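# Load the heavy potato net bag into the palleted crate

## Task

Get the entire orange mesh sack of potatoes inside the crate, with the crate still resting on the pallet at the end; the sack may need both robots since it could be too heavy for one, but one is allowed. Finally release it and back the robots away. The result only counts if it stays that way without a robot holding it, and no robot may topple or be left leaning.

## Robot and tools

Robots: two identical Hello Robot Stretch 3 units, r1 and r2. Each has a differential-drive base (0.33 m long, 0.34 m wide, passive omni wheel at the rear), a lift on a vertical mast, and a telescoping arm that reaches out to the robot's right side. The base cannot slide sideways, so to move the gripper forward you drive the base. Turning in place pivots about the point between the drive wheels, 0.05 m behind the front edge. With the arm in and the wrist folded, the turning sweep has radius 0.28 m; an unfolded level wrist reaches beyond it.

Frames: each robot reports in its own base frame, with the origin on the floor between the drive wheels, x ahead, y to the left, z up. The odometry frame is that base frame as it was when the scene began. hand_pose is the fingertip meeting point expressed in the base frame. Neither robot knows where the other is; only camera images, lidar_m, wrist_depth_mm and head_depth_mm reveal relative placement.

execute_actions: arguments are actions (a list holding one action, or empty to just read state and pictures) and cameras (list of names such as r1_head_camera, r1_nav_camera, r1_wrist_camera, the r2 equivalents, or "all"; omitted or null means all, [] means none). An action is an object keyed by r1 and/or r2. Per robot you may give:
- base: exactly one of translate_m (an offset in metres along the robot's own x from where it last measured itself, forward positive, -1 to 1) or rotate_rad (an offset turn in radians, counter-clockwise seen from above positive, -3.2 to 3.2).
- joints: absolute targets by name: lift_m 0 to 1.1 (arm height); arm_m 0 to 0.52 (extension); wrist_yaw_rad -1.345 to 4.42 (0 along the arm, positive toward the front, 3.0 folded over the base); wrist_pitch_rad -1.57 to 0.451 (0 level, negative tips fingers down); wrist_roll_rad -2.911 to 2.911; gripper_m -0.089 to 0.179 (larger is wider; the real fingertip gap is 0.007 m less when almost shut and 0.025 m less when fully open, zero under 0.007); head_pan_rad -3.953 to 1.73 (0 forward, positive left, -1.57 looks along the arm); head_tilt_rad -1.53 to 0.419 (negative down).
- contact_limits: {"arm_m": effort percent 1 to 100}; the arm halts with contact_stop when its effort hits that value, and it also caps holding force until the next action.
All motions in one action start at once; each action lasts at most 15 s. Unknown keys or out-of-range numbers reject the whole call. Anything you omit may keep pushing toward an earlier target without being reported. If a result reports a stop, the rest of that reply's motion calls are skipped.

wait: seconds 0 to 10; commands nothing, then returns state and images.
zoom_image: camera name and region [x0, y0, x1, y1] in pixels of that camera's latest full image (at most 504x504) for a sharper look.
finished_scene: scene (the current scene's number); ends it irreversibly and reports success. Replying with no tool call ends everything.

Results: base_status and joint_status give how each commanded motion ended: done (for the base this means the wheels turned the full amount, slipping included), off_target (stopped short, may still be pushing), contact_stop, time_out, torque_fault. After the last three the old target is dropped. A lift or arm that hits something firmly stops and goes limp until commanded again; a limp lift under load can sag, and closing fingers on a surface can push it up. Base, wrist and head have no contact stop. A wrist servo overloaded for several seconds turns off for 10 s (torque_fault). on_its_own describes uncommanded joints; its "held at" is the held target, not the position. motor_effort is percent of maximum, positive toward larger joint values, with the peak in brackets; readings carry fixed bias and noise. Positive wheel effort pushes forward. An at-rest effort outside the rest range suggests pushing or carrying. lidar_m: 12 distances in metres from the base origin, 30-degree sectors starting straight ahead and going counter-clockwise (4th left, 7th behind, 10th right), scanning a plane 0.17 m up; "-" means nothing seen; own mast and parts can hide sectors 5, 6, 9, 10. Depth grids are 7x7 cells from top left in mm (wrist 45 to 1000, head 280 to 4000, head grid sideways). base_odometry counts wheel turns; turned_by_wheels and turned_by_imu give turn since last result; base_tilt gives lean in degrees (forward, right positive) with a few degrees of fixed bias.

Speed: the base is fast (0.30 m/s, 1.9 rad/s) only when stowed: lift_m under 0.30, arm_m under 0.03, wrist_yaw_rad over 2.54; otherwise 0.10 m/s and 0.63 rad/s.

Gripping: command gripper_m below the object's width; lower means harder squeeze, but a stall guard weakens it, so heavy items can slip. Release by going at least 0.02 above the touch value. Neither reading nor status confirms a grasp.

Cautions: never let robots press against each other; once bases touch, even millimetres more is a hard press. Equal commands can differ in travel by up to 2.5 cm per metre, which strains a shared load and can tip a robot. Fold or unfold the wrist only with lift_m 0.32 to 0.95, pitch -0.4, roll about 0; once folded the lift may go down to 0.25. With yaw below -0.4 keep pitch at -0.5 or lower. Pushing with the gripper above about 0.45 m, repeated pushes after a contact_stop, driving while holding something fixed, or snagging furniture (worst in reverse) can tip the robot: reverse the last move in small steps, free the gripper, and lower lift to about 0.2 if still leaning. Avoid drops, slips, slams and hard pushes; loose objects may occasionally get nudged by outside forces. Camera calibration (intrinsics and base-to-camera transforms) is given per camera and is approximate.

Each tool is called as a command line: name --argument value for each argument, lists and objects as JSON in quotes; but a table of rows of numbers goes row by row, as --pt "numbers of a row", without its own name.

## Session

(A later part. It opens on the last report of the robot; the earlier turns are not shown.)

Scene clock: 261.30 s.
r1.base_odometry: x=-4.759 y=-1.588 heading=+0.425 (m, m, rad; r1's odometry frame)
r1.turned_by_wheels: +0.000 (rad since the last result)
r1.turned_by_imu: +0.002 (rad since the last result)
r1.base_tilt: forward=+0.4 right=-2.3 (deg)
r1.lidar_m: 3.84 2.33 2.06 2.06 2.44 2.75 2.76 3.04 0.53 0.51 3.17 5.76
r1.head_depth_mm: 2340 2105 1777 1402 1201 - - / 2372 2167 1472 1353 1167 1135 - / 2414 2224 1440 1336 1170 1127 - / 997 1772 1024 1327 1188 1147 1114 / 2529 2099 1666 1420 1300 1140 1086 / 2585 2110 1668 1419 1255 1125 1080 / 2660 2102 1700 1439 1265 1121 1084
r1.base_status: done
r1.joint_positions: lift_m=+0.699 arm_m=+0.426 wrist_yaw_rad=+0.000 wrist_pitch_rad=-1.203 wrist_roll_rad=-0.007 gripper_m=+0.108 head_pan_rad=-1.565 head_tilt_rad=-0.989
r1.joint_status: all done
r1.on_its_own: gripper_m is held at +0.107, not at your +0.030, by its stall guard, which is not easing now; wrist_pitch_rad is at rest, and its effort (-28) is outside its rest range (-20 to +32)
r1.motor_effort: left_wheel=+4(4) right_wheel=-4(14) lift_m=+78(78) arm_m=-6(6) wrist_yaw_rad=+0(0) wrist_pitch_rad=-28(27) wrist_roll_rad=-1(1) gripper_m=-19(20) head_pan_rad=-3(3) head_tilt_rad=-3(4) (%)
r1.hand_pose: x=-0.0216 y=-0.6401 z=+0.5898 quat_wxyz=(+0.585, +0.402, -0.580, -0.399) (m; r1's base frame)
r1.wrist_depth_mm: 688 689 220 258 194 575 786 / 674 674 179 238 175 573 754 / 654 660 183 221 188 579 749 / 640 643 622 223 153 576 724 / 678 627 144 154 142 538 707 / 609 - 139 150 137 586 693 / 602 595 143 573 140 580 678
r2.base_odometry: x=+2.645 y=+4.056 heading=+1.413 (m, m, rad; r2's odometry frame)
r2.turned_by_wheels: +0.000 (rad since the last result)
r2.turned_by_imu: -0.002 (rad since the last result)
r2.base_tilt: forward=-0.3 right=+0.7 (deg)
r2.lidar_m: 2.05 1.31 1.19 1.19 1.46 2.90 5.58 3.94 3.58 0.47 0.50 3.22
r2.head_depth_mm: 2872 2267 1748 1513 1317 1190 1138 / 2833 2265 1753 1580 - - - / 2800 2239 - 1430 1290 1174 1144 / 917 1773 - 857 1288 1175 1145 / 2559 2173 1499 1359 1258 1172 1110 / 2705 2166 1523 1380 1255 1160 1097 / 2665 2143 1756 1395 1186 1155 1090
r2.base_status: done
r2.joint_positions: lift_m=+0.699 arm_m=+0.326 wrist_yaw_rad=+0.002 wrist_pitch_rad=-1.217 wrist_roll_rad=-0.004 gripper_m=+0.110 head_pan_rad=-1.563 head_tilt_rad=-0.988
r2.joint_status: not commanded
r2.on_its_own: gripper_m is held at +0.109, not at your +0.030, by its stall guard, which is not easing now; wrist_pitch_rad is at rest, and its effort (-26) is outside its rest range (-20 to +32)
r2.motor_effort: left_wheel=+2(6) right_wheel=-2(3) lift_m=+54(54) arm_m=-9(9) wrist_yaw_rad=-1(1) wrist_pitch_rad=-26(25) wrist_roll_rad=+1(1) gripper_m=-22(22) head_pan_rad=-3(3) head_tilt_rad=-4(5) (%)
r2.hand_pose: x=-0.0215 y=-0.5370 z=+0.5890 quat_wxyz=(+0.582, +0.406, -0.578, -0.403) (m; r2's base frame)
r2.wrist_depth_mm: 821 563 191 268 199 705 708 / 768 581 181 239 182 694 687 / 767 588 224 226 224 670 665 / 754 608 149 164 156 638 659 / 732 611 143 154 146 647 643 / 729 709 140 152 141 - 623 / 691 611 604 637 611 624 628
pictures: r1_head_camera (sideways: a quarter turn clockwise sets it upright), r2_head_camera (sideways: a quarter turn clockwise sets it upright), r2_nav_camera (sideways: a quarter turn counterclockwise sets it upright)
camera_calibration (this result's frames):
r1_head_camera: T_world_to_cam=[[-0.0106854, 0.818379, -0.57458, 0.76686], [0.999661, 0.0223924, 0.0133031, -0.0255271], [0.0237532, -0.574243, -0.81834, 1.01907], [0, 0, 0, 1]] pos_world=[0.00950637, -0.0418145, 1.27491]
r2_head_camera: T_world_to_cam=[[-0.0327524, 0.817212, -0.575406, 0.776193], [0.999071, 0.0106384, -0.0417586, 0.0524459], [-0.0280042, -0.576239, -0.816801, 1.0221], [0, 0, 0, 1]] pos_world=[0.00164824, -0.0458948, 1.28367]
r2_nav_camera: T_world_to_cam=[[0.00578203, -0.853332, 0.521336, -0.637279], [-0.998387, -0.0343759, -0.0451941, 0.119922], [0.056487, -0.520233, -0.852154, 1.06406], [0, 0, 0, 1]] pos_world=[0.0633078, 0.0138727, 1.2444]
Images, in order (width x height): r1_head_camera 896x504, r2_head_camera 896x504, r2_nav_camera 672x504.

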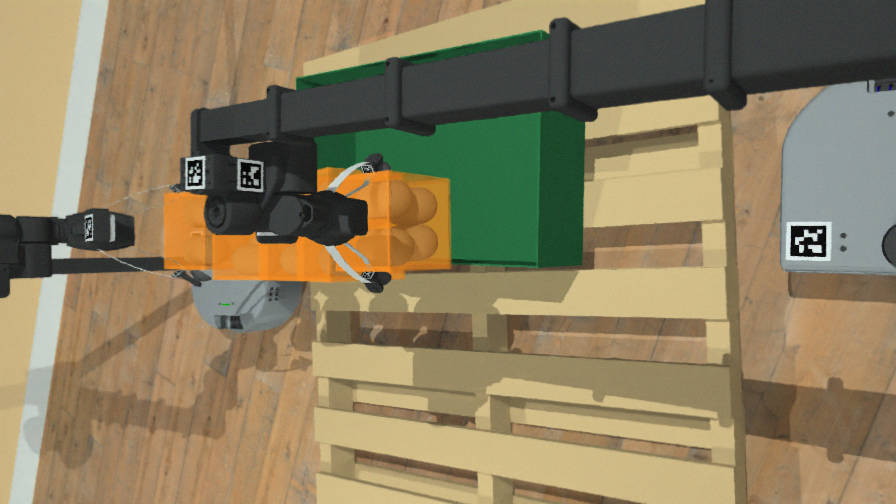

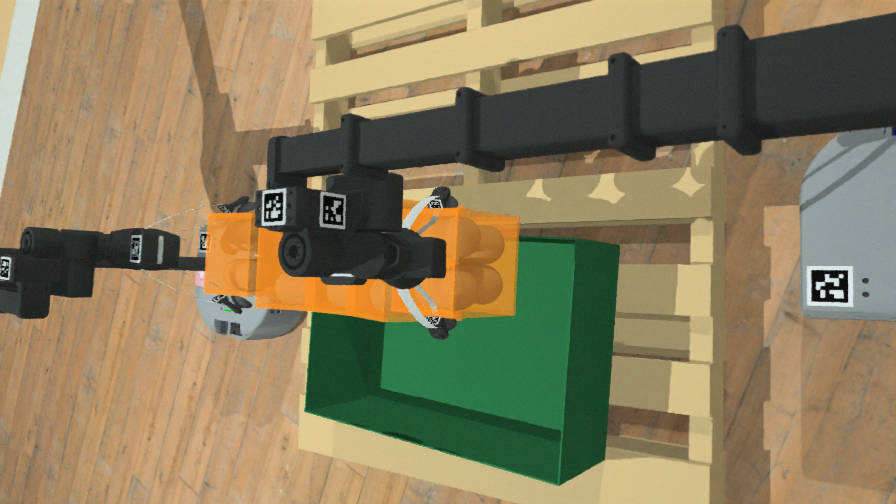

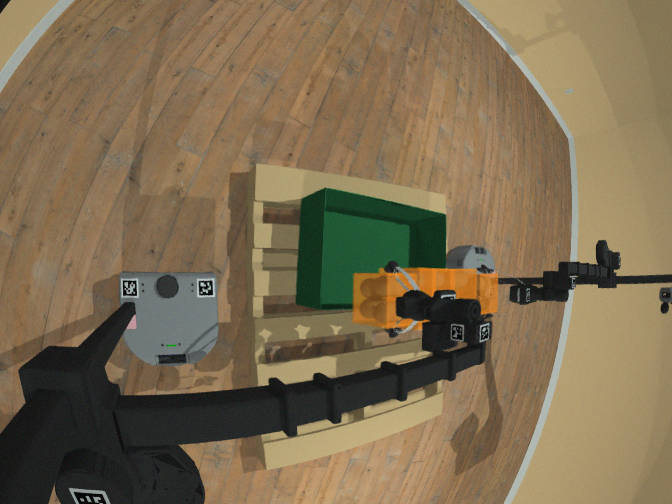

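execute_actions --actions '[{"r2":{"base":{"translate_m":0.14}},"r1":{"base":{"translate_m":-0.14}}}]' --cameras '["r2_head_camera","r1_head_camera","r1_wrist_camera","r2_wrist_camera"]'

Scene clock: 275.27 s.
r1.base_odometry: x=-4.887 y=-1.646 heading=+0.425 (m, m, rad; r1's odometry frame)
r1.turned_by_wheels: +0.000 (rad since the last result)
r1.turned_by_imu: +0.000 (rad since the last result)
r1.base_tilt: forward=+0.4 right=-2.3 (deg)
r1.lidar_m: 3.92 2.38 2.10 2.10 2.49 2.62 2.62 3.00 0.53 0.51 0.53 5.63
r1.head_depth_mm: 2287 2104 1770 1513 1359 - - / 2389 2157 1754 1270 1188 1141 - / 2380 2237 1429 1349 1173 1137 - / 995 1773 1042 1323 1176 1131 1119 / 2482 2106 1568 1354 1206 1148 1085 / 2558 2123 1711 1415 1290 1149 1077 / 2667 2134 1653 1425 1260 1137 1083
r1.base_status: done
r1.joint_positions: lift_m=+0.699 arm_m=+0.426 wrist_yaw_rad=+0.000 wrist_pitch_rad=-1.193 wrist_roll_rad=-0.007 gripper_m=+0.108 head_pan_rad=-1.565 head_tilt_rad=-0.989
r1.joint_status: not commanded
r1.on_its_own: gripper_m is held at +0.107, not at your +0.030, by its stall guard, which is not easing now; wrist_pitch_rad is at rest, and its effort (-30) is outside its rest range (-20 to +32)
r1.motor_effort: left_wheel=+2(5) right_wheel=-3(13) lift_m=+77(77) arm_m=-7(6) wrist_yaw_rad=+1(1) wrist_pitch_rad=-30(30) wrist_roll_rad=-1(1) gripper_m=-19(19) head_pan_rad=-3(3) head_tilt_rad=-2(2) (%)
r1.hand_pose: x=-0.0216 y=-0.6425 z=+0.5905 quat_wxyz=(+0.587, +0.399, -0.582, -0.396) (m; r1's base frame)
r1.wrist_depth_mm: 706 697 215 258 193 793 797 / 733 675 178 237 173 770 778 / 656 652 184 219 190 747 744 / 652 648 454 218 152 736 733 / 640 625 144 153 141 716 723 / 615 - 139 151 136 437 707 / 595 700 146 579 141 569 688
r2.base_odometry: x=+2.667 y=+4.195 heading=+1.413 (m, m, rad; r2's odometry frame)
r2.turned_by_wheels: +0.000 (rad since the last result)
r2.turned_by_imu: -0.001 (rad since the last result)
r2.base_tilt: forward=-0.3 right=+0.7 (deg)
r2.lidar_m: 1.96 1.25 1.13 1.15 1.40 2.77 5.72 4.00 0.49 0.48 0.51 3.09
r2.head_depth_mm: 2848 2288 1750 1497 1311 1179 1136 / 2830 2257 1755 1503 - - - / 2796 2226 - 1373 1196 1178 1146 / 923 1803 - 858 1264 1175 1144 / 2550 2202 1512 1355 1256 1170 1116 / 2699 2172 1730 1404 1209 1160 1092 / 2657 2150 1808 1547 1353 1174 1090
r2.base_status: done
r2.joint_positions: lift_m=+0.699 arm_m=+0.326 wrist_yaw_rad=+0.002 wrist_pitch_rad=-1.208 wrist_roll_rad=-0.004 gripper_m=+0.110 head_pan_rad=-1.563 head_tilt_rad=-0.988
r2.joint_status: not commanded
r2.on_its_own: gripper_m is held at +0.109, not at your +0.030, by its stall guard, which is not easing now; wrist_pitch_rad is at rest, and its effort (-28) is outside its rest range (-20 to +32)
r2.motor_effort: left_wheel=+2(4) right_wheel=-2(3) lift_m=+54(54) arm_m=-8(8) wrist_yaw_rad=-1(1) wrist_pitch_rad=-28(28) wrist_roll_rad=+1(1) gripper_m=-22(23) head_pan_rad=-2(4) head_tilt_rad=-4(4) (%)
r2.hand_pose: x=-0.0215 y=-0.5392 z=+0.5896 quat_wxyz=(+0.584, +0.403, -0.580, -0.401) (m; r2's base frame)
r2.wrist_depth_mm: 800 831 190 271 199 722 833 / 780 785 180 236 180 694 707 / 752 785 224 225 223 675 674 / 751 734 148 162 156 652 768 / 738 464 143 154 146 646 672 / 721 605 140 152 141 - 629 / 703 700 588 608 627 621 618
pictures: r1_head_camera (sideways: a quarter turn clockwise sets it upright), r1_wrist_camera, r2_head_camera (sideways: a quarter turn clockwise sets it upright), r2_wrist_camera
camera_calibration (this result's frames):
r1_head_camera: T_world_to_cam=[[-0.0106854, 0.818379, -0.57458, 0.76686], [0.999661, 0.0223924, 0.0133031, -0.0255271], [0.0237532, -0.574243, -0.81834, 1.01907], [0, 0, 0, 1]] pos_world=[0.00950637, -0.0418145, 1.27491]
r1_wrist_camera: T_world_to_cam=[[-0.999614, 0.00513751, -0.0272855, 0.00123327], [0.00960458, 0.986044, -0.166208, 0.764398], [0.0260508, -0.166406, -0.985713, 0.637826], [0, 0, 0, 1]] pos_world=[-0.0227248, -0.647598, 0.755796]
r2_head_camera: T_world_to_cam=[[-0.0327523, 0.817212, -0.575406, 0.776193], [0.999071, 0.0106383, -0.0417586, 0.0524459], [-0.0280042, -0.57624, -0.816801, 1.0221], [0, 0, 0, 1]] pos_world=[0.00164824, -0.0458948, 1.28367]
r2_wrist_camera: T_world_to_cam=[[-0.99927, -0.0341, 0.0172028, -0.0587611], [-0.0362537, 0.988575, -0.146305, 0.646043], [-0.0120173, -0.146822, -0.98909, 0.670714], [0, 0, 0, 1]] pos_world=[-0.0272367, -0.54219, 0.758926]
Images, in order (width x height): r1_head_camera 896x504, r1_wrist_camera 644x364, r2_head_camera 896x504, r2_wrist_camera 644x364.

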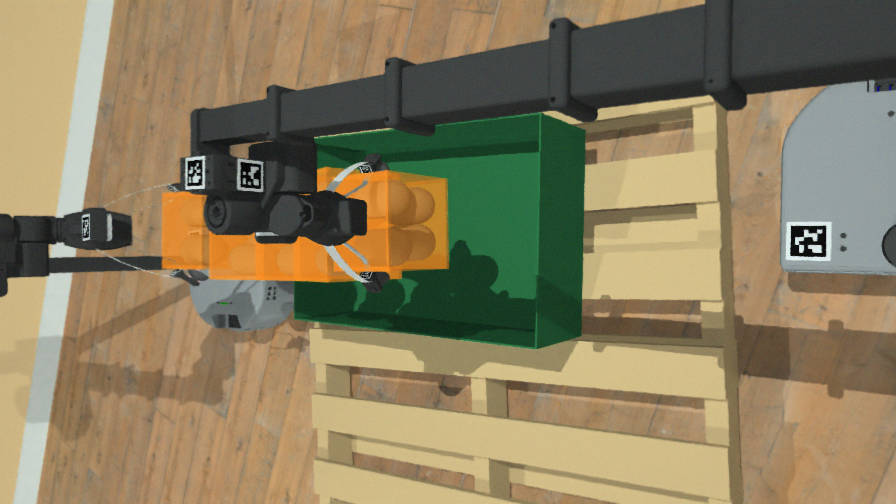

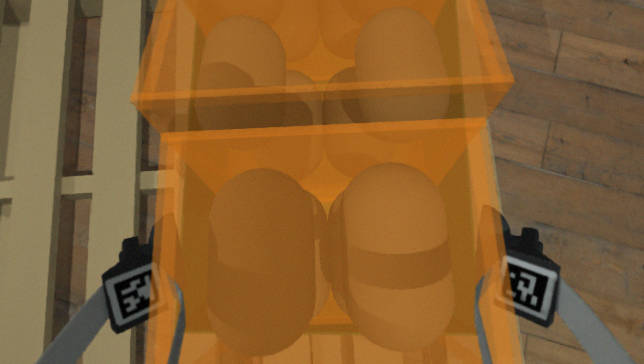

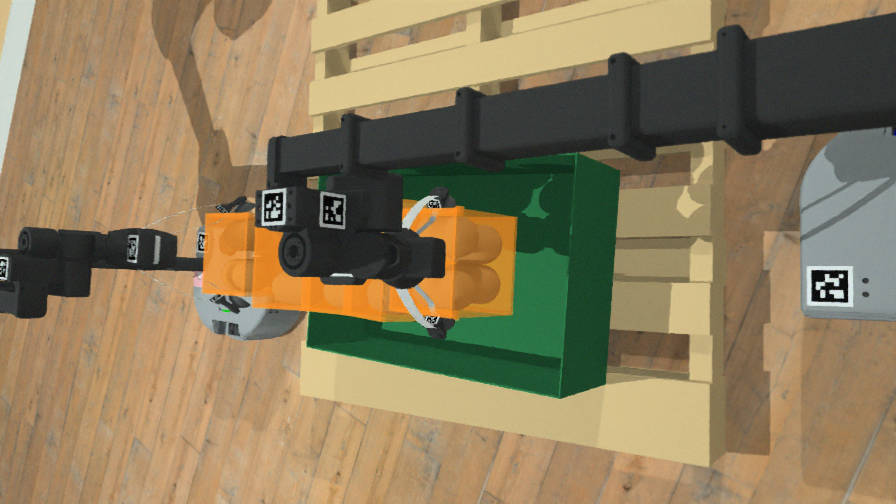

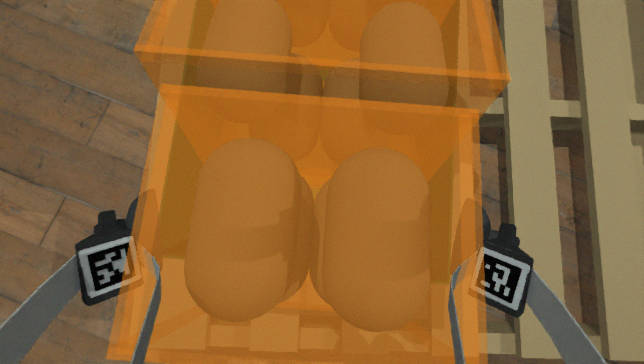

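execute_actions --actions '[{"r2":{"joints":{"lift_m":0.57,"head_tilt_rad":-1.2}},"r1":{"joints":{"lift_m":0.57,"head_tilt_rad":-1.2}}}]' --cameras '["r2_head_camera","r1_head_camera","r1_nav_camera","r2_nav_camera"]'

Scene clock: 291.63 s.
r1.base_odometry: x=-4.887 y=-1.646 heading=+0.425 (m, m, rad; r1's odometry frame)
r1.turned_by_wheels: +0.000 (rad since the last result)
r1.turned_by_imu: -0.001 (rad since the last result)
r1.base_tilt: forward=+0.4 right=-2.3 (deg)
r1.lidar_m: 3.89 2.38 2.10 2.10 2.49 2.62 2.63 2.99 0.53 0.51 0.53 5.65
r1.head_depth_mm: 1820 1648 1496 1344 1225 1156 - / 1840 1655 1369 - - - - / 1851 - 1309 1195 1215 - - / 1609 1149 1289 1202 1217 - 1070 / 1675 1441 1325 1221 1232 1171 1086 / 1856 1580 1390 1284 1212 1166 1085 / 1859 1594 1384 1287 1188 1167 1090
r1.base_status: not commanded
r1.joint_positions: lift_m=+0.570 arm_m=+0.426 wrist_yaw_rad=+0.000 wrist_pitch_rad=-1.193 wrist_roll_rad=-0.007 gripper_m=+0.108 head_pan_rad=-1.565 head_tilt_rad=-1.185
r1.joint_status: all done
r1.on_its_own: gripper_m is held at +0.107, not at your +0.030, by its stall guard, which is not easing now; wrist_pitch_rad is at rest, and its effort (-31) is outside its rest range (-20 to +32)
r1.motor_effort: left_wheel=+3(3) right_wheel=-3(3) lift_m=+45(72) arm_m=-7(7) wrist_yaw_rad=+0(0) wrist_pitch_rad=-31(31) wrist_roll_rad=-1(1) gripper_m=-19(20) head_pan_rad=-2(2) head_tilt_rad=-4(14) (%)
r1.hand_pose: x=-0.0216 y=-0.6426 z=+0.4615 quat_wxyz=(+0.587, +0.399, -0.582, -0.396) (m; r1's base frame)
r1.wrist_depth_mm: 625 560 216 257 192 427 657 / 541 411 178 237 173 431 634 / 531 414 183 219 191 395 621 / 513 379 454 219 152 392 609 / 499 412 144 154 141 438 594 / 486 - 139 150 137 433 578 / 477 329 319 347 141 318 562
r2.base_odometry: x=+2.667 y=+4.195 heading=+1.413 (m, m, rad; r2's odometry frame)
r2.turned_by_wheels: +0.000 (rad since the last result)
r2.turned_by_imu: +0.000 (rad since the last result)
r2.base_tilt: forward=-0.3 right=+0.7 (deg)
r2.lidar_m: 1.96 1.25 1.14 1.14 1.40 2.77 5.71 4.00 0.49 0.48 0.51 3.10
r2.head_depth_mm: 1962 1641 1431 1319 1257 1206 - / 1953 1630 1429 1388 1254 1200 - / 1939 1541 - 1232 1218 - - / 1619 1115 - 1228 1240 - - / 1706 1416 1356 1228 1237 1176 1097 / 1884 1560 1347 1233 1227 1173 1092 / 1868 1673 1511 1371 1252 1168 1083
r2.base_status: not commanded
r2.joint_positions: lift_m=+0.570 arm_m=+0.326 wrist_yaw_rad=+0.002 wrist_pitch_rad=-1.208 wrist_roll_rad=-0.004 gripper_m=+0.110 head_pan_rad=-1.563 head_tilt_rad=-1.185
r2.joint_status: all done
r2.on_its_own: gripper_m is held at +0.109, not at your +0.030, by its stall guard, which is not easing now; wrist_pitch_rad is at rest, and its effort (-29) is outside its rest range (-20 to +32)
r2.motor_effort: left_wheel=+2(2) right_wheel=-2(2) lift_m=+36(50) arm_m=-8(8) wrist_yaw_rad=+0(1) wrist_pitch_rad=-29(28) wrist_roll_rad=+1(1) gripper_m=-22(22) head_pan_rad=-3(2) head_tilt_rad=-6(21) (%)
r2.hand_pose: x=-0.0215 y=-0.5392 z=+0.4603 quat_wxyz=(+0.584, +0.403, -0.580, -0.401) (m; r2's base frame)
r2.wrist_depth_mm: 676 422 189 266 197 453 568 / 651 397 182 237 181 430 548 / 637 387 223 224 223 416 543 / 622 379 149 163 155 402 534 / 601 442 143 154 146 640 512 / 604 471 140 152 141 - 498 / 579 463 484 492 482 488 485
pictures: r1_head_camera (sideways: a quarter turn clockwise sets it upright), r1_nav_camera (sideways: a quarter turn counterclockwise sets it upright), r2_head_camera (sideways: a quarter turn clockwise sets it upright), r2_nav_camera (sideways: a quarter turn counterclockwise sets it upright)
camera_calibration (this result's frames):
r1_head_camera: T_world_to_cam=[[-0.0112746, 0.914437, -0.40457, 0.545405], [0.999678, 0.0194991, 0.0162142, -0.0293134], [0.0227157, -0.404258, -0.914363, 1.14387], [0, 0, 0, 1]] pos_world=[0.00946941, -0.0357493, 1.26704]
r1_nav_camera: T_world_to_cam=[[0.0166806, -0.923373, 0.383541, -0.45943], [-0.999861, -0.0152186, 0.00684635, 0.0520505], [-0.00048477, -0.383602, -0.923498, 1.1588], [0, 0, 0, 1]] pos_world=[0.0602686, 0.0210859, 1.24601]
r2_head_camera: T_world_to_cam=[[-0.0334883, 0.914053, -0.40421, 0.553193], [0.999009, 0.0187553, -0.0403547, 0.0506081], [-0.0293053, -0.405161, -0.913776, 1.14814], [0, 0, 0, 1]] pos_world=[0.00161416, -0.0414152, 1.27479]
r2_nav_camera: T_world_to_cam=[[0.00643206, -0.938891, 0.344154, -0.406501], [-0.998458, -0.0250079, -0.0495636, 0.125599], [0.0551414, -0.343304, -0.937604, 1.17509], [0, 0, 0, 1]] pos_world=[0.0632241, 0.0248937, 1.24789]
Images, in order (width x height): r1_head_camera 896x504, r1_nav_camera 672x504, r2_head_camera 896x504, r2_nav_camera 672x504.

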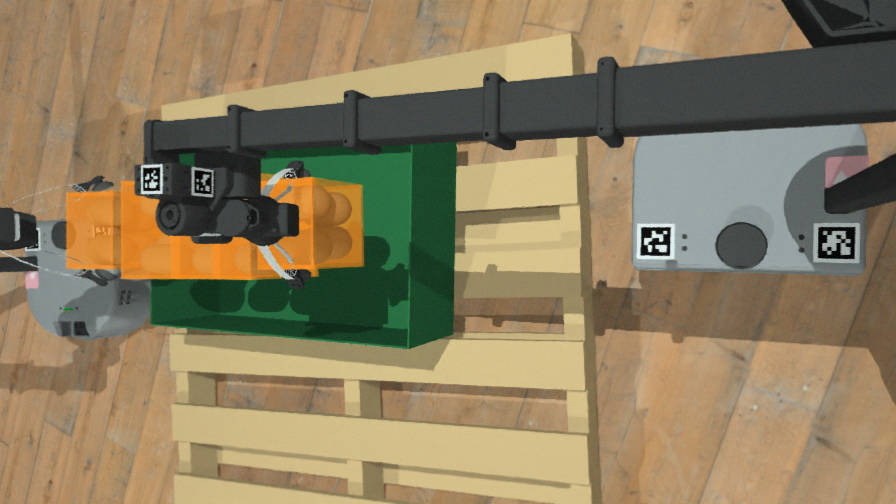

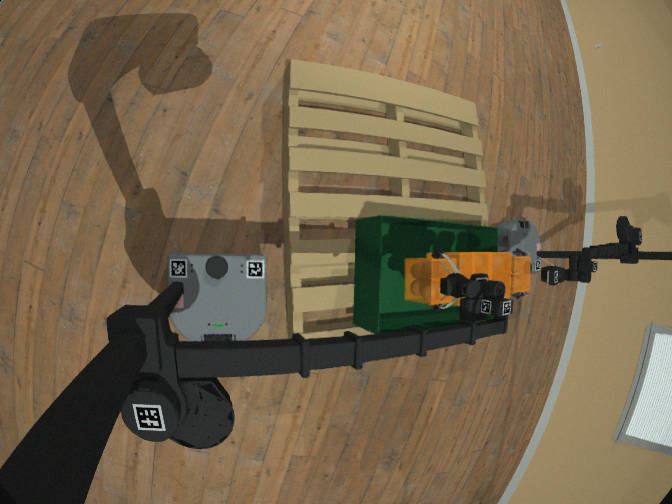

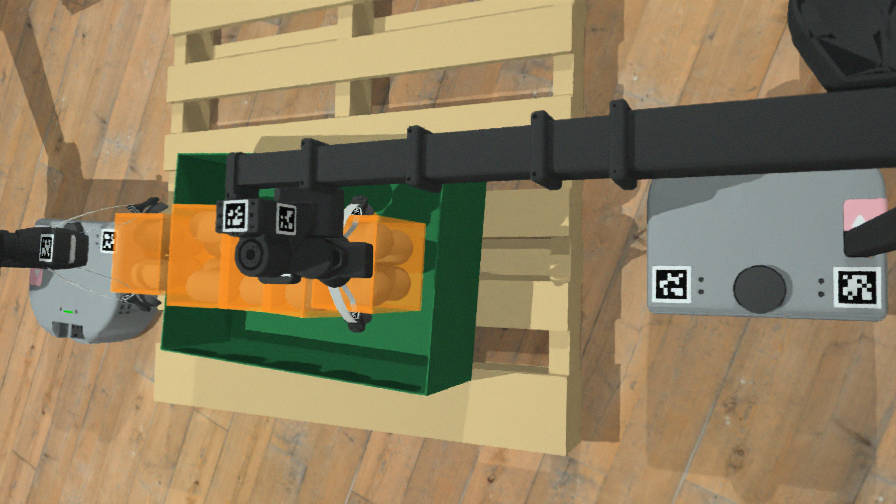

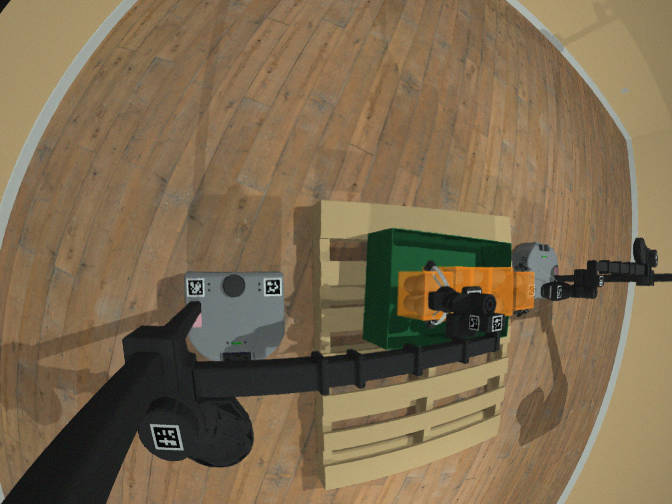

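execute_actions --actions '[{"r2":{"joints":{"arm_m":0.365}},"r1":{"joints":{"arm_m":0.395}}}]' --cameras '[]'

execute_actions --actions '[{"r2":{"joints":{"lift_m":0.47}},"r1":{"joints":{"lift_m":0.47}}}]' --cameras '["r2_head_camera","r1_head_camera","r1_wrist_camera","r2_wrist_camera"]'

Scene clock: 307.80 s.
r1.base_odometry: x=-4.887 y=-1.646 heading=+0.425 (m, m, rad; r1's odometry frame)
r1.turned_by_wheels: +0.000 (rad since the last result)
r1.turned_by_imu: -0.001 (rad since the last result)
r1.base_tilt: forward=+0.4 right=-2.3 (deg)
r1.lidar_m: 3.92 2.38 2.10 2.10 2.49 2.62 2.61 2.98 0.53 0.51 0.53 5.69
r1.head_depth_mm: 1834 1648 1481 1347 1234 1159 - / 1852 1644 1363 - - - - / 1836 1285 1307 1187 1209 - - / 1585 1143 1292 1200 1210 - 1069 / 1661 1439 1328 1230 1234 1166 1087 / 1865 1571 1402 1290 1214 1163 1082 / 1865 1590 1372 1287 1186 1163 1087
r1.base_status: not commanded
r1.joint_positions: lift_m=+0.570 arm_m=+0.396 wrist_yaw_rad=+0.000 wrist_pitch_rad=-1.206 wrist_roll_rad=-0.007 gripper_m=+0.108 head_pan_rad=-1.565 head_tilt_rad=-1.185
r1.joint_status: all done
r1.on_its_own: gripper_m is held at +0.107, not at your +0.030, by its stall guard, which is not easing now; wrist_pitch_rad is at rest, and its effort (-26) is outside its rest range (-20 to +32)
r1.motor_effort: left_wheel=+3(3) right_wheel=-3(3) lift_m=+45(45) arm_m=-11(13) wrist_yaw_rad=+0(0) wrist_pitch_rad=-26(31) wrist_roll_rad=-1(1) gripper_m=-19(19) head_pan_rad=-3(3) head_tilt_rad=-5(6) (%)
r1.hand_pose: x=-0.0216 y=-0.6097 z=+0.4606 quat_wxyz=(+0.585, +0.403, -0.580, -0.400) (m; r1's base frame)
r1.wrist_depth_mm: 553 413 220 258 194 426 650 / 539 413 180 239 174 391 636 / 525 413 183 221 187 391 619 / 507 382 453 223 154 392 605 / 495 413 145 154 142 432 593 / 488 - 139 150 136 387 573 / 477 469 145 308 140 451 563
r2.base_odometry: x=+2.667 y=+4.195 heading=+1.413 (m, m, rad; r2's odometry frame)
r2.turned_by_wheels: +0.000 (rad since the last result)
r2.turned_by_imu: +0.000 (rad since the last result)
r2.base_tilt: forward=-0.2 right=+0.7 (deg)
r2.lidar_m: 1.96 1.25 1.14 1.14 1.40 2.77 5.71 4.01 0.49 0.48 0.51 3.09
r2.head_depth_mm: 1973 1641 1433 1315 1262 1210 - / 1942 1628 1431 1389 1261 1202 - / 1928 1591 - 1232 1218 - - / 1614 1120 968 1280 1245 - - / 1714 1413 1334 1225 1234 1177 1096 / 1882 1564 1355 1233 1223 1173 1088 / 1877 1664 1505 1370 1250 1165 1089
r2.base_status: not commanded
r2.joint_positions: lift_m=+0.570 arm_m=+0.365 wrist_yaw_rad=+0.002 wrist_pitch_rad=-1.216 wrist_roll_rad=-0.004 gripper_m=+0.110 head_pan_rad=-1.563 head_tilt_rad=-1.185
r2.joint_status: all done
r2.on_its_own: gripper_m is held at +0.109, not at your +0.030, by its stall guard, which is not easing now; wrist_pitch_rad is at rest, and its effort (-26) is outside its rest range (-20 to +32)
r2.motor_effort: left_wheel=+2(2) right_wheel=-2(2) lift_m=+36(36) arm_m=-4(7) wrist_yaw_rad=-1(0) wrist_pitch_rad=-26(28) wrist_roll_rad=+1(1) gripper_m=-22(22) head_pan_rad=-3(3) head_tilt_rad=-5(5) (%)
r2.hand_pose: x=-0.0215 y=-0.5767 z=+0.4598 quat_wxyz=(+0.582, +0.405, -0.578, -0.403) (m; r2's base frame)
r2.wrist_depth_mm: 666 417 192 267 200 451 572 / 642 405 180 237 181 441 550 / 625 384 222 225 224 424 533 / 616 386 150 162 156 408 521 / 606 452 143 155 147 632 517 / 587 351 140 152 141 - 496 / 589 470 472 473 371 478 485
pictures: none
No camera images: the call's "cameras" was empty. Leave "cameras" out to get every camera's image.

Scene clock: 309.53 s.
r1.base_odometry: x=-4.887 y=-1.646 heading=+0.425 (m, m, rad; r1's odometry frame)
r1.turned_by_wheels: +0.000 (rad since the last result)
r1.turned_by_imu: +0.000 (rad since the last result)
r1.base_tilt: forward=+0.4 right=-2.3 (deg)
r1.lidar_m: 3.88 2.38 2.10 2.10 2.49 2.62 2.62 3.00 0.53 0.51 0.53 5.69
r1.head_depth_mm: 1846 1633 1487 1350 1224 1164 - / 1847 1595 1340 1229 1166 - - / 1842 1357 1290 1185 1204 - - / 1566 1239 1142 1198 1223 - 1061 / 1689 1441 1330 1216 1235 1166 1087 / 1856 1583 1403 1287 1226 1163 1076 / 1846 1588 1379 1287 1191 1170 1091
r1.base_status: not commanded
r1.joint_positions: lift_m=+0.470 arm_m=+0.396 wrist_yaw_rad=+0.000 wrist_pitch_rad=-1.206 wrist_roll_rad=-0.007 gripper_m=+0.108 head_pan_rad=-1.565 head_tilt_rad=-1.185
r1.joint_status: all done
r1.on_its_own: gripper_m is held at +0.107, not at your +0.030, by its stall guard, which is not easing now; wrist_pitch_rad is at rest, and its effort (-27) is outside its rest range (-20 to +32)
r1.motor_effort: left_wheel=+2(3) right_wheel=-3(3) lift_m=+45(46) arm_m=-11(11) wrist_yaw_rad=+0(0) wrist_pitch_rad=-27(26) wrist_roll_rad=-1(1) gripper_m=-20(20) head_pan_rad=-3(2) head_tilt_rad=-5(5) (%)
r1.hand_pose: x=-0.0216 y=-0.6097 z=+0.3606 quat_wxyz=(+0.585, +0.403, -0.580, -0.400) (m; r1's base frame)
r1.wrist_depth_mm: 259 332 220 258 195 333 256 / 252 332 180 239 175 333 243 / 245 331 183 220 187 335 244 / 240 331 393 222 154 334 231 / 234 309 145 154 141 310 220 / 234 - 139 150 136 372 209 / 222 256 144 236 139 275 210
r2.base_odometry: x=+2.667 y=+4.195 heading=+1.413 (m, m, rad; r2's odometry frame)
r2.turned_by_wheels: +0.000 (rad since the last result)
r2.turned_by_imu: +0.000 (rad since the last result)
r2.base_tilt: forward=-0.2 right=+0.7 (deg)
r2.lidar_m: 1.96 1.25 1.14 1.15 1.40 2.78 5.71 4.03 0.49 0.48 0.51 3.09
r2.head_depth_mm: 1974 1634 1432 1322 1260 1209 - / 1947 1622 1431 1329 1255 1207 - / 1929 1489 1368 1290 1247 - - / 1065 1248 - 1212 1243 - - / 1711 1415 1364 1225 1230 1180 1097 / 1882 1559 1350 1234 1226 1178 1092 / 1867 1673 1505 1372 1251 1168 1089
r2.base_status: not commanded
r2.joint_positions: lift_m=+0.470 arm_m=+0.365 wrist_yaw_rad=+0.002 wrist_pitch_rad=-1.217 wrist_roll_rad=-0.004 gripper_m=+0.110 head_pan_rad=-1.563 head_tilt_rad=-1.185
r2.joint_status: all done
r2.on_its_own: gripper_m is held at +0.109, not at your +0.030, by its stall guard, which is not easing now; wrist_pitch_rad is at rest, and its effort (-26) is outside its rest range (-20 to +32)
r2.motor_effort: left_wheel=+2(2) right_wheel=-2(2) lift_m=+36(36) arm_m=-5(4) wrist_yaw_rad=-1(0) wrist_pitch_rad=-26(26) wrist_roll_rad=+1(1) gripper_m=-22(22) head_pan_rad=-4(4) head_tilt_rad=-5(5) (%)
r2.hand_pose: x=-0.0215 y=-0.5767 z=+0.3598 quat_wxyz=(+0.582, +0.405, -0.578, -0.403) (m; r2's base frame)
r2.wrist_depth_mm: 249 336 194 268 200 349 269 / 244 346 181 239 182 341 262 / 247 352 223 224 224 330 258 / 250 356 148 164 155 321 253 / 258 386 143 155 145 280 248 / - 349 141 152 141 - 242 / 212 232 236 258 260 280 393
pictures: r1_head_camera (sideways: a quarter turn clockwise sets it upright), r1_wrist_camera, r2_head_camera (sideways: a quarter turn clockwise sets it upright), r2_wrist_camera
camera_calibration (this result's frames):
r1_head_camera: T_world_to_cam=[[-0.0112752, 0.914466, -0.404505, 0.54532], [0.999678, 0.0194985, 0.0162152, -0.0293147], [0.0227155, -0.404192, -0.914392, 1.14391], [0, 0, 0, 1]] pos_world=[0.00946941, -0.0357468, 1.26704]
r1_wrist_camera: T_world_to_cam=[[-0.999615, 0.00549237, -0.0272137, -0.0050179], [0.00961016, 0.988089, -0.153581, 0.690564], [0.026046, -0.153784, -0.987761, 0.425143], [0, 0, 0, 1]] pos_world=[-0.0227257, -0.616931, 0.525861]
r2_head_camera: T_world_to_cam=[[-0.0334884, 0.914082, -0.404144, 0.553108], [0.999009, 0.018758, -0.0403539, 0.050607], [-0.0293059, -0.405095, -0.913805, 1.14818], [0, 0, 0, 1]] pos_world=[0.00161414, -0.0414132, 1.27479]
r2_wrist_camera: T_world_to_cam=[[-0.999273, -0.0341656, 0.0169271, -0.0560331], [-0.0361772, 0.989785, -0.137904, 0.647145], [-0.0120426, -0.138416, -0.990301, 0.443177], [0, 0, 0, 1]] pos_world=[-0.0272435, -0.581106, 0.529071]
Images, in order (width x height): r1_head_camera 896x504, r1_wrist_camera 644x364, r2_head_camera 896x504, r2_wrist_camera 644x364.

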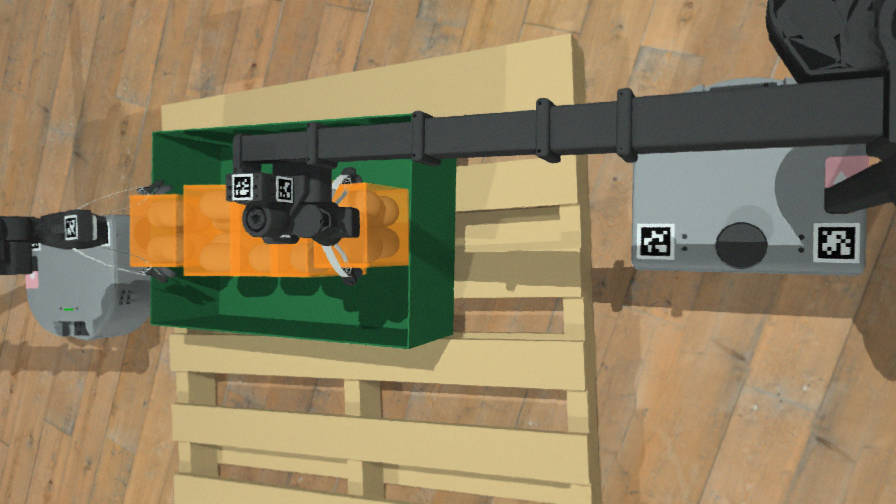

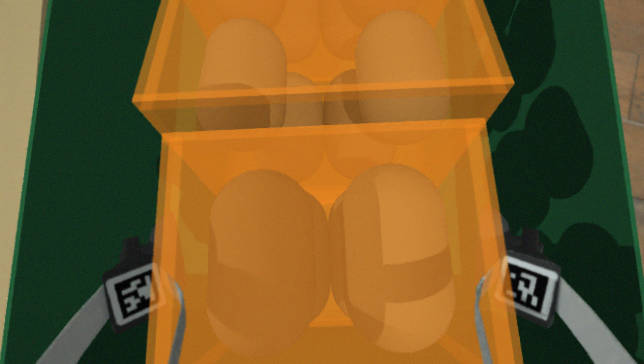

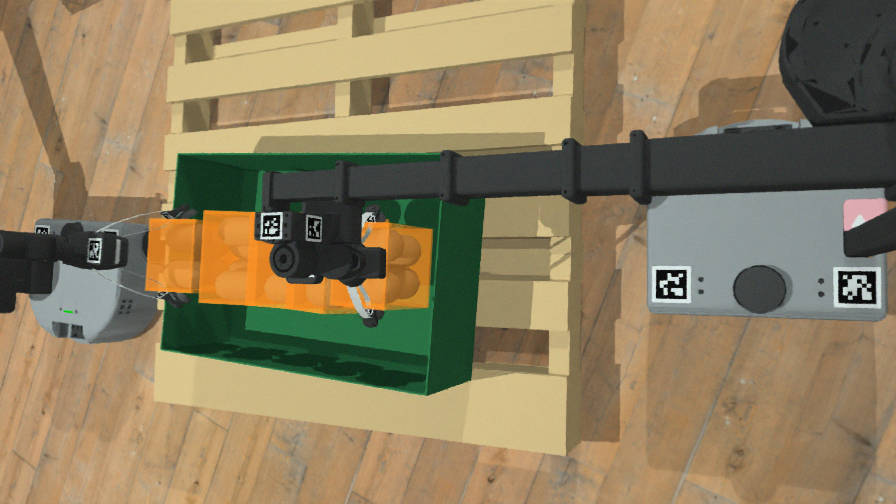

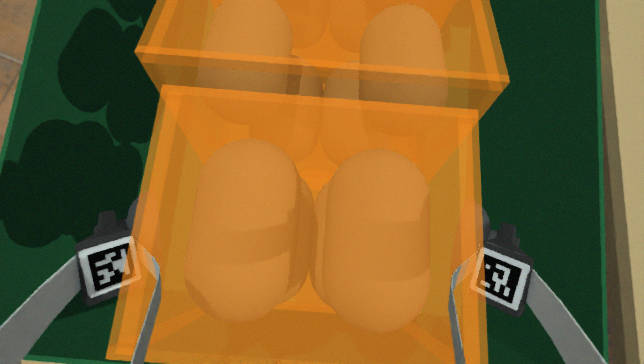

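execute_actions --actions '[{"r2":{"joints":{"lift_m":0.41,"arm_m":0.375}},"r1":{"joints":{"lift_m":0.41,"arm_m":0.405}}}]' --cameras '["r2_head_camera","r1_head_camera","r1_wrist_camera","r2_wrist_camera"]'

Scene clock: 321.37 s.
r1.base_odometry: x=-4.887 y=-1.646 heading=+0.425 (m, m, rad; r1's odometry frame)
r1.turned_by_wheels: +0.000 (rad since the last result)
r1.turned_by_imu: -0.001 (rad since the last result)
r1.base_tilt: forward=+0.5 right=-2.3 (deg)
r1.lidar_m: 3.88 2.38 2.10 2.10 2.48 2.62 2.62 2.99 0.53 0.51 0.53 5.65
r1.head_depth_mm: 1839 1645 1485 1343 1228 1159 - / 1838 1587 1327 1227 1177 - - / 1866 1379 - 1193 1218 - - / 1071 1278 1245 1198 1208 - 1064 / 1672 1422 1321 1221 1229 1165 1082 / 1868 1582 1389 1284 1211 1160 1086 / 1853 1579 1364 1279 1188 1161 1083
r1.base_status: not commanded
r1.joint_positions: lift_m=+0.410 arm_m=+0.405 wrist_yaw_rad=+0.000 wrist_pitch_rad=-1.229 wrist_roll_rad=-0.007 gripper_m=+0.108 head_pan_rad=-1.565 head_tilt_rad=-1.185
r1.joint_status: all done
r1.on_its_own: gripper_m is held at +0.107, not at your +0.030, by its stall guard, which is not easing now
r1.motor_effort: left_wheel=+3(3) right_wheel=-3(3) lift_m=+44(45) arm_m=-4(11) wrist_yaw_rad=+0(1) wrist_pitch_rad=-20(27) wrist_roll_rad=-1(1) gripper_m=-19(19) head_pan_rad=-3(3) head_tilt_rad=-5(5) (%)
r1.hand_pose: x=-0.0216 y=-0.6134 z=+0.2991 quat_wxyz=(+0.580, +0.409, -0.575, -0.407) (m; r1's base frame)
r1.wrist_depth_mm: 235 332 219 259 215 333 219 / 235 331 182 242 178 333 219 / 233 331 182 222 185 332 220 / 234 330 335 222 155 325 219 / 234 310 145 155 142 312 220 / 233 - 139 150 137 316 209 / 222 256 141 238 138 273 208
r2.base_odometry: x=+2.667 y=+4.195 heading=+1.413 (m, m, rad; r2's odometry frame)
r2.turned_by_wheels: +0.000 (rad since the last result)
r2.turned_by_imu: +0.000 (rad since the last result)
r2.base_tilt: forward=-0.2 right=+0.7 (deg)
r2.lidar_m: 1.97 1.25 1.14 1.14 1.40 2.78 5.70 4.01 0.49 0.48 0.51 3.10
r2.head_depth_mm: 1967 1644 1449 1314 1261 1206 - / 1952 1624 1425 1331 1252 1211 - / 1937 1482 1392 1281 1246 - - / 1137 1279 1259 1167 1242 - - / 1693 1458 1353 1211 1229 1179 1098 / 1878 1566 1350 1228 1224 1175 1094 / 1862 1671 1505 1374 1251 1166 1079
r2.base_status: not commanded
r2.joint_positions: lift_m=+0.410 arm_m=+0.375 wrist_yaw_rad=+0.002 wrist_pitch_rad=-1.239 wrist_roll_rad=-0.004 gripper_m=+0.110 head_pan_rad=-1.563 head_tilt_rad=-1.185
r2.joint_status: all done
r2.on_its_own: gripper_m is held at +0.109, not at your +0.030, by its stall guard, which is not easing now
r2.motor_effort: left_wheel=+2(2) right_wheel=-1(2) lift_m=+36(36) arm_m=-4(6) wrist_yaw_rad=-1(0) wrist_pitch_rad=-19(26) wrist_roll_rad=+1(1) gripper_m=-22(22) head_pan_rad=-3(4) head_tilt_rad=-5(5) (%)
r2.hand_pose: x=-0.0215 y=-0.5809 z=+0.2983 quat_wxyz=(+0.577, +0.412, -0.574, -0.410) (m; r2's base frame)
r2.wrist_depth_mm: 237 334 196 269 206 353 230 / 243 345 180 242 184 343 225 / 247 342 341 225 224 331 221 / 253 332 150 164 159 322 216 / 255 330 144 155 146 276 214 / - 324 139 151 141 - 208 / 217 235 239 263 263 281 197
pictures: r1_head_camera (sideways: a quarter turn clockwise sets it upright), r1_wrist_camera, r2_head_camera (sideways: a quarter turn clockwise sets it upright), r2_wrist_camera
camera_calibration (this result's frames):
r1_head_camera: T_world_to_cam=[[-0.0112752, 0.91449, -0.404452, 0.545251], [0.999678, 0.0194974, 0.016216, -0.0293157], [0.0227151, -0.404139, -0.914416, 1.14394], [0, 0, 0, 1]] pos_world=[0.00946939, -0.0357447, 1.26704]
r1_wrist_camera: T_world_to_cam=[[-0.999614, 0.00625475, -0.027072, -0.00625756], [0.00974336, 0.991372, -0.130719, 0.679899], [0.0260208, -0.130932, -0.99105, 0.378809], [0, 0, 0, 1]] pos_world=[-0.0227366, -0.624395, 0.464125]
r2_head_camera: T_world_to_cam=[[-0.0334888, 0.914105, -0.404092, 0.553039], [0.999009, 0.0187606, -0.0403533, 0.0506062], [-0.0293062, -0.405043, -0.913828, 1.14821], [0, 0, 0, 1]] pos_world=[0.00161414, -0.0414117, 1.27479]
r2_wrist_camera: T_world_to_cam=[[-0.999272, -0.0345485, 0.0161993, -0.0551541], [-0.0361947, 0.992621, -0.115732, 0.637939], [-0.0120814, -0.116234, -0.993148, 0.395495], [0, 0, 0, 1]] pos_world=[-0.0272458, -0.589167, 0.467508]
Images, in order (width x height): r1_head_camera 896x504, r1_wrist_camera 644x364, r2_head_camera 896x504, r2_wrist_camera 644x364.

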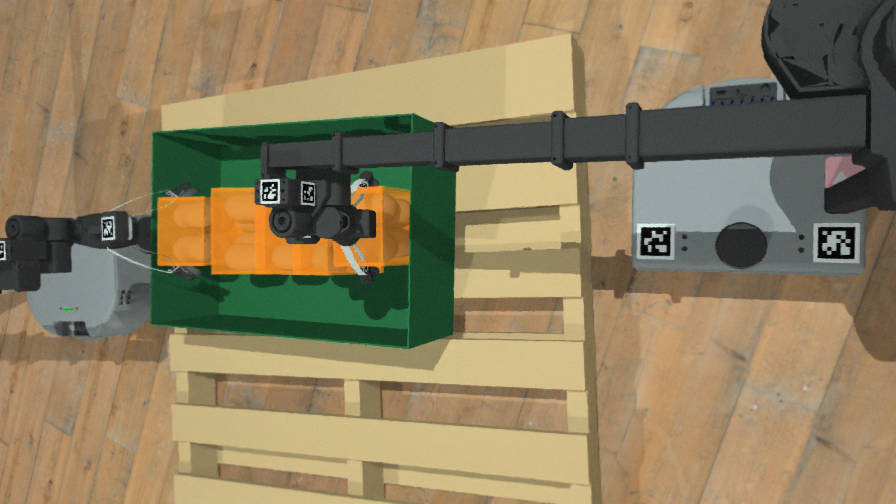

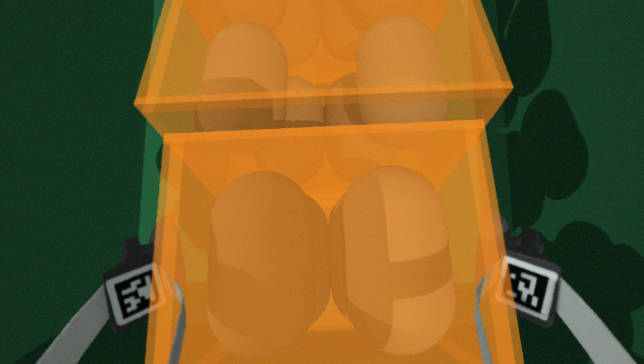

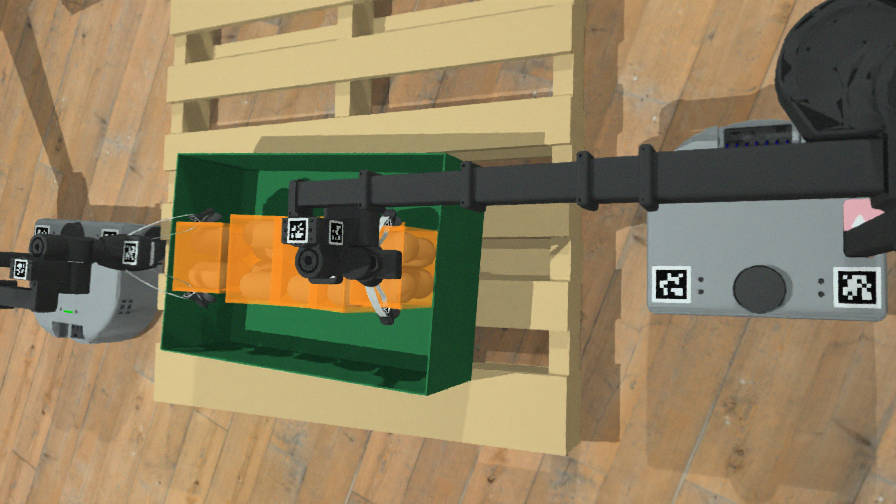

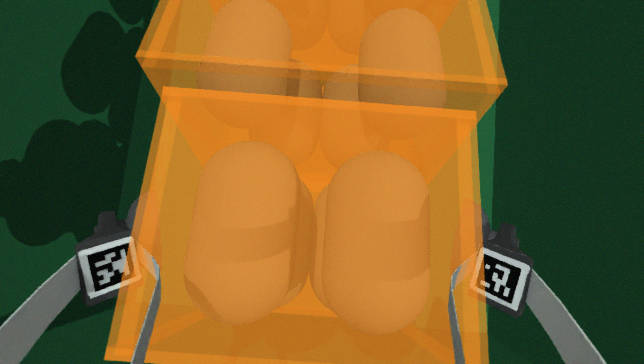

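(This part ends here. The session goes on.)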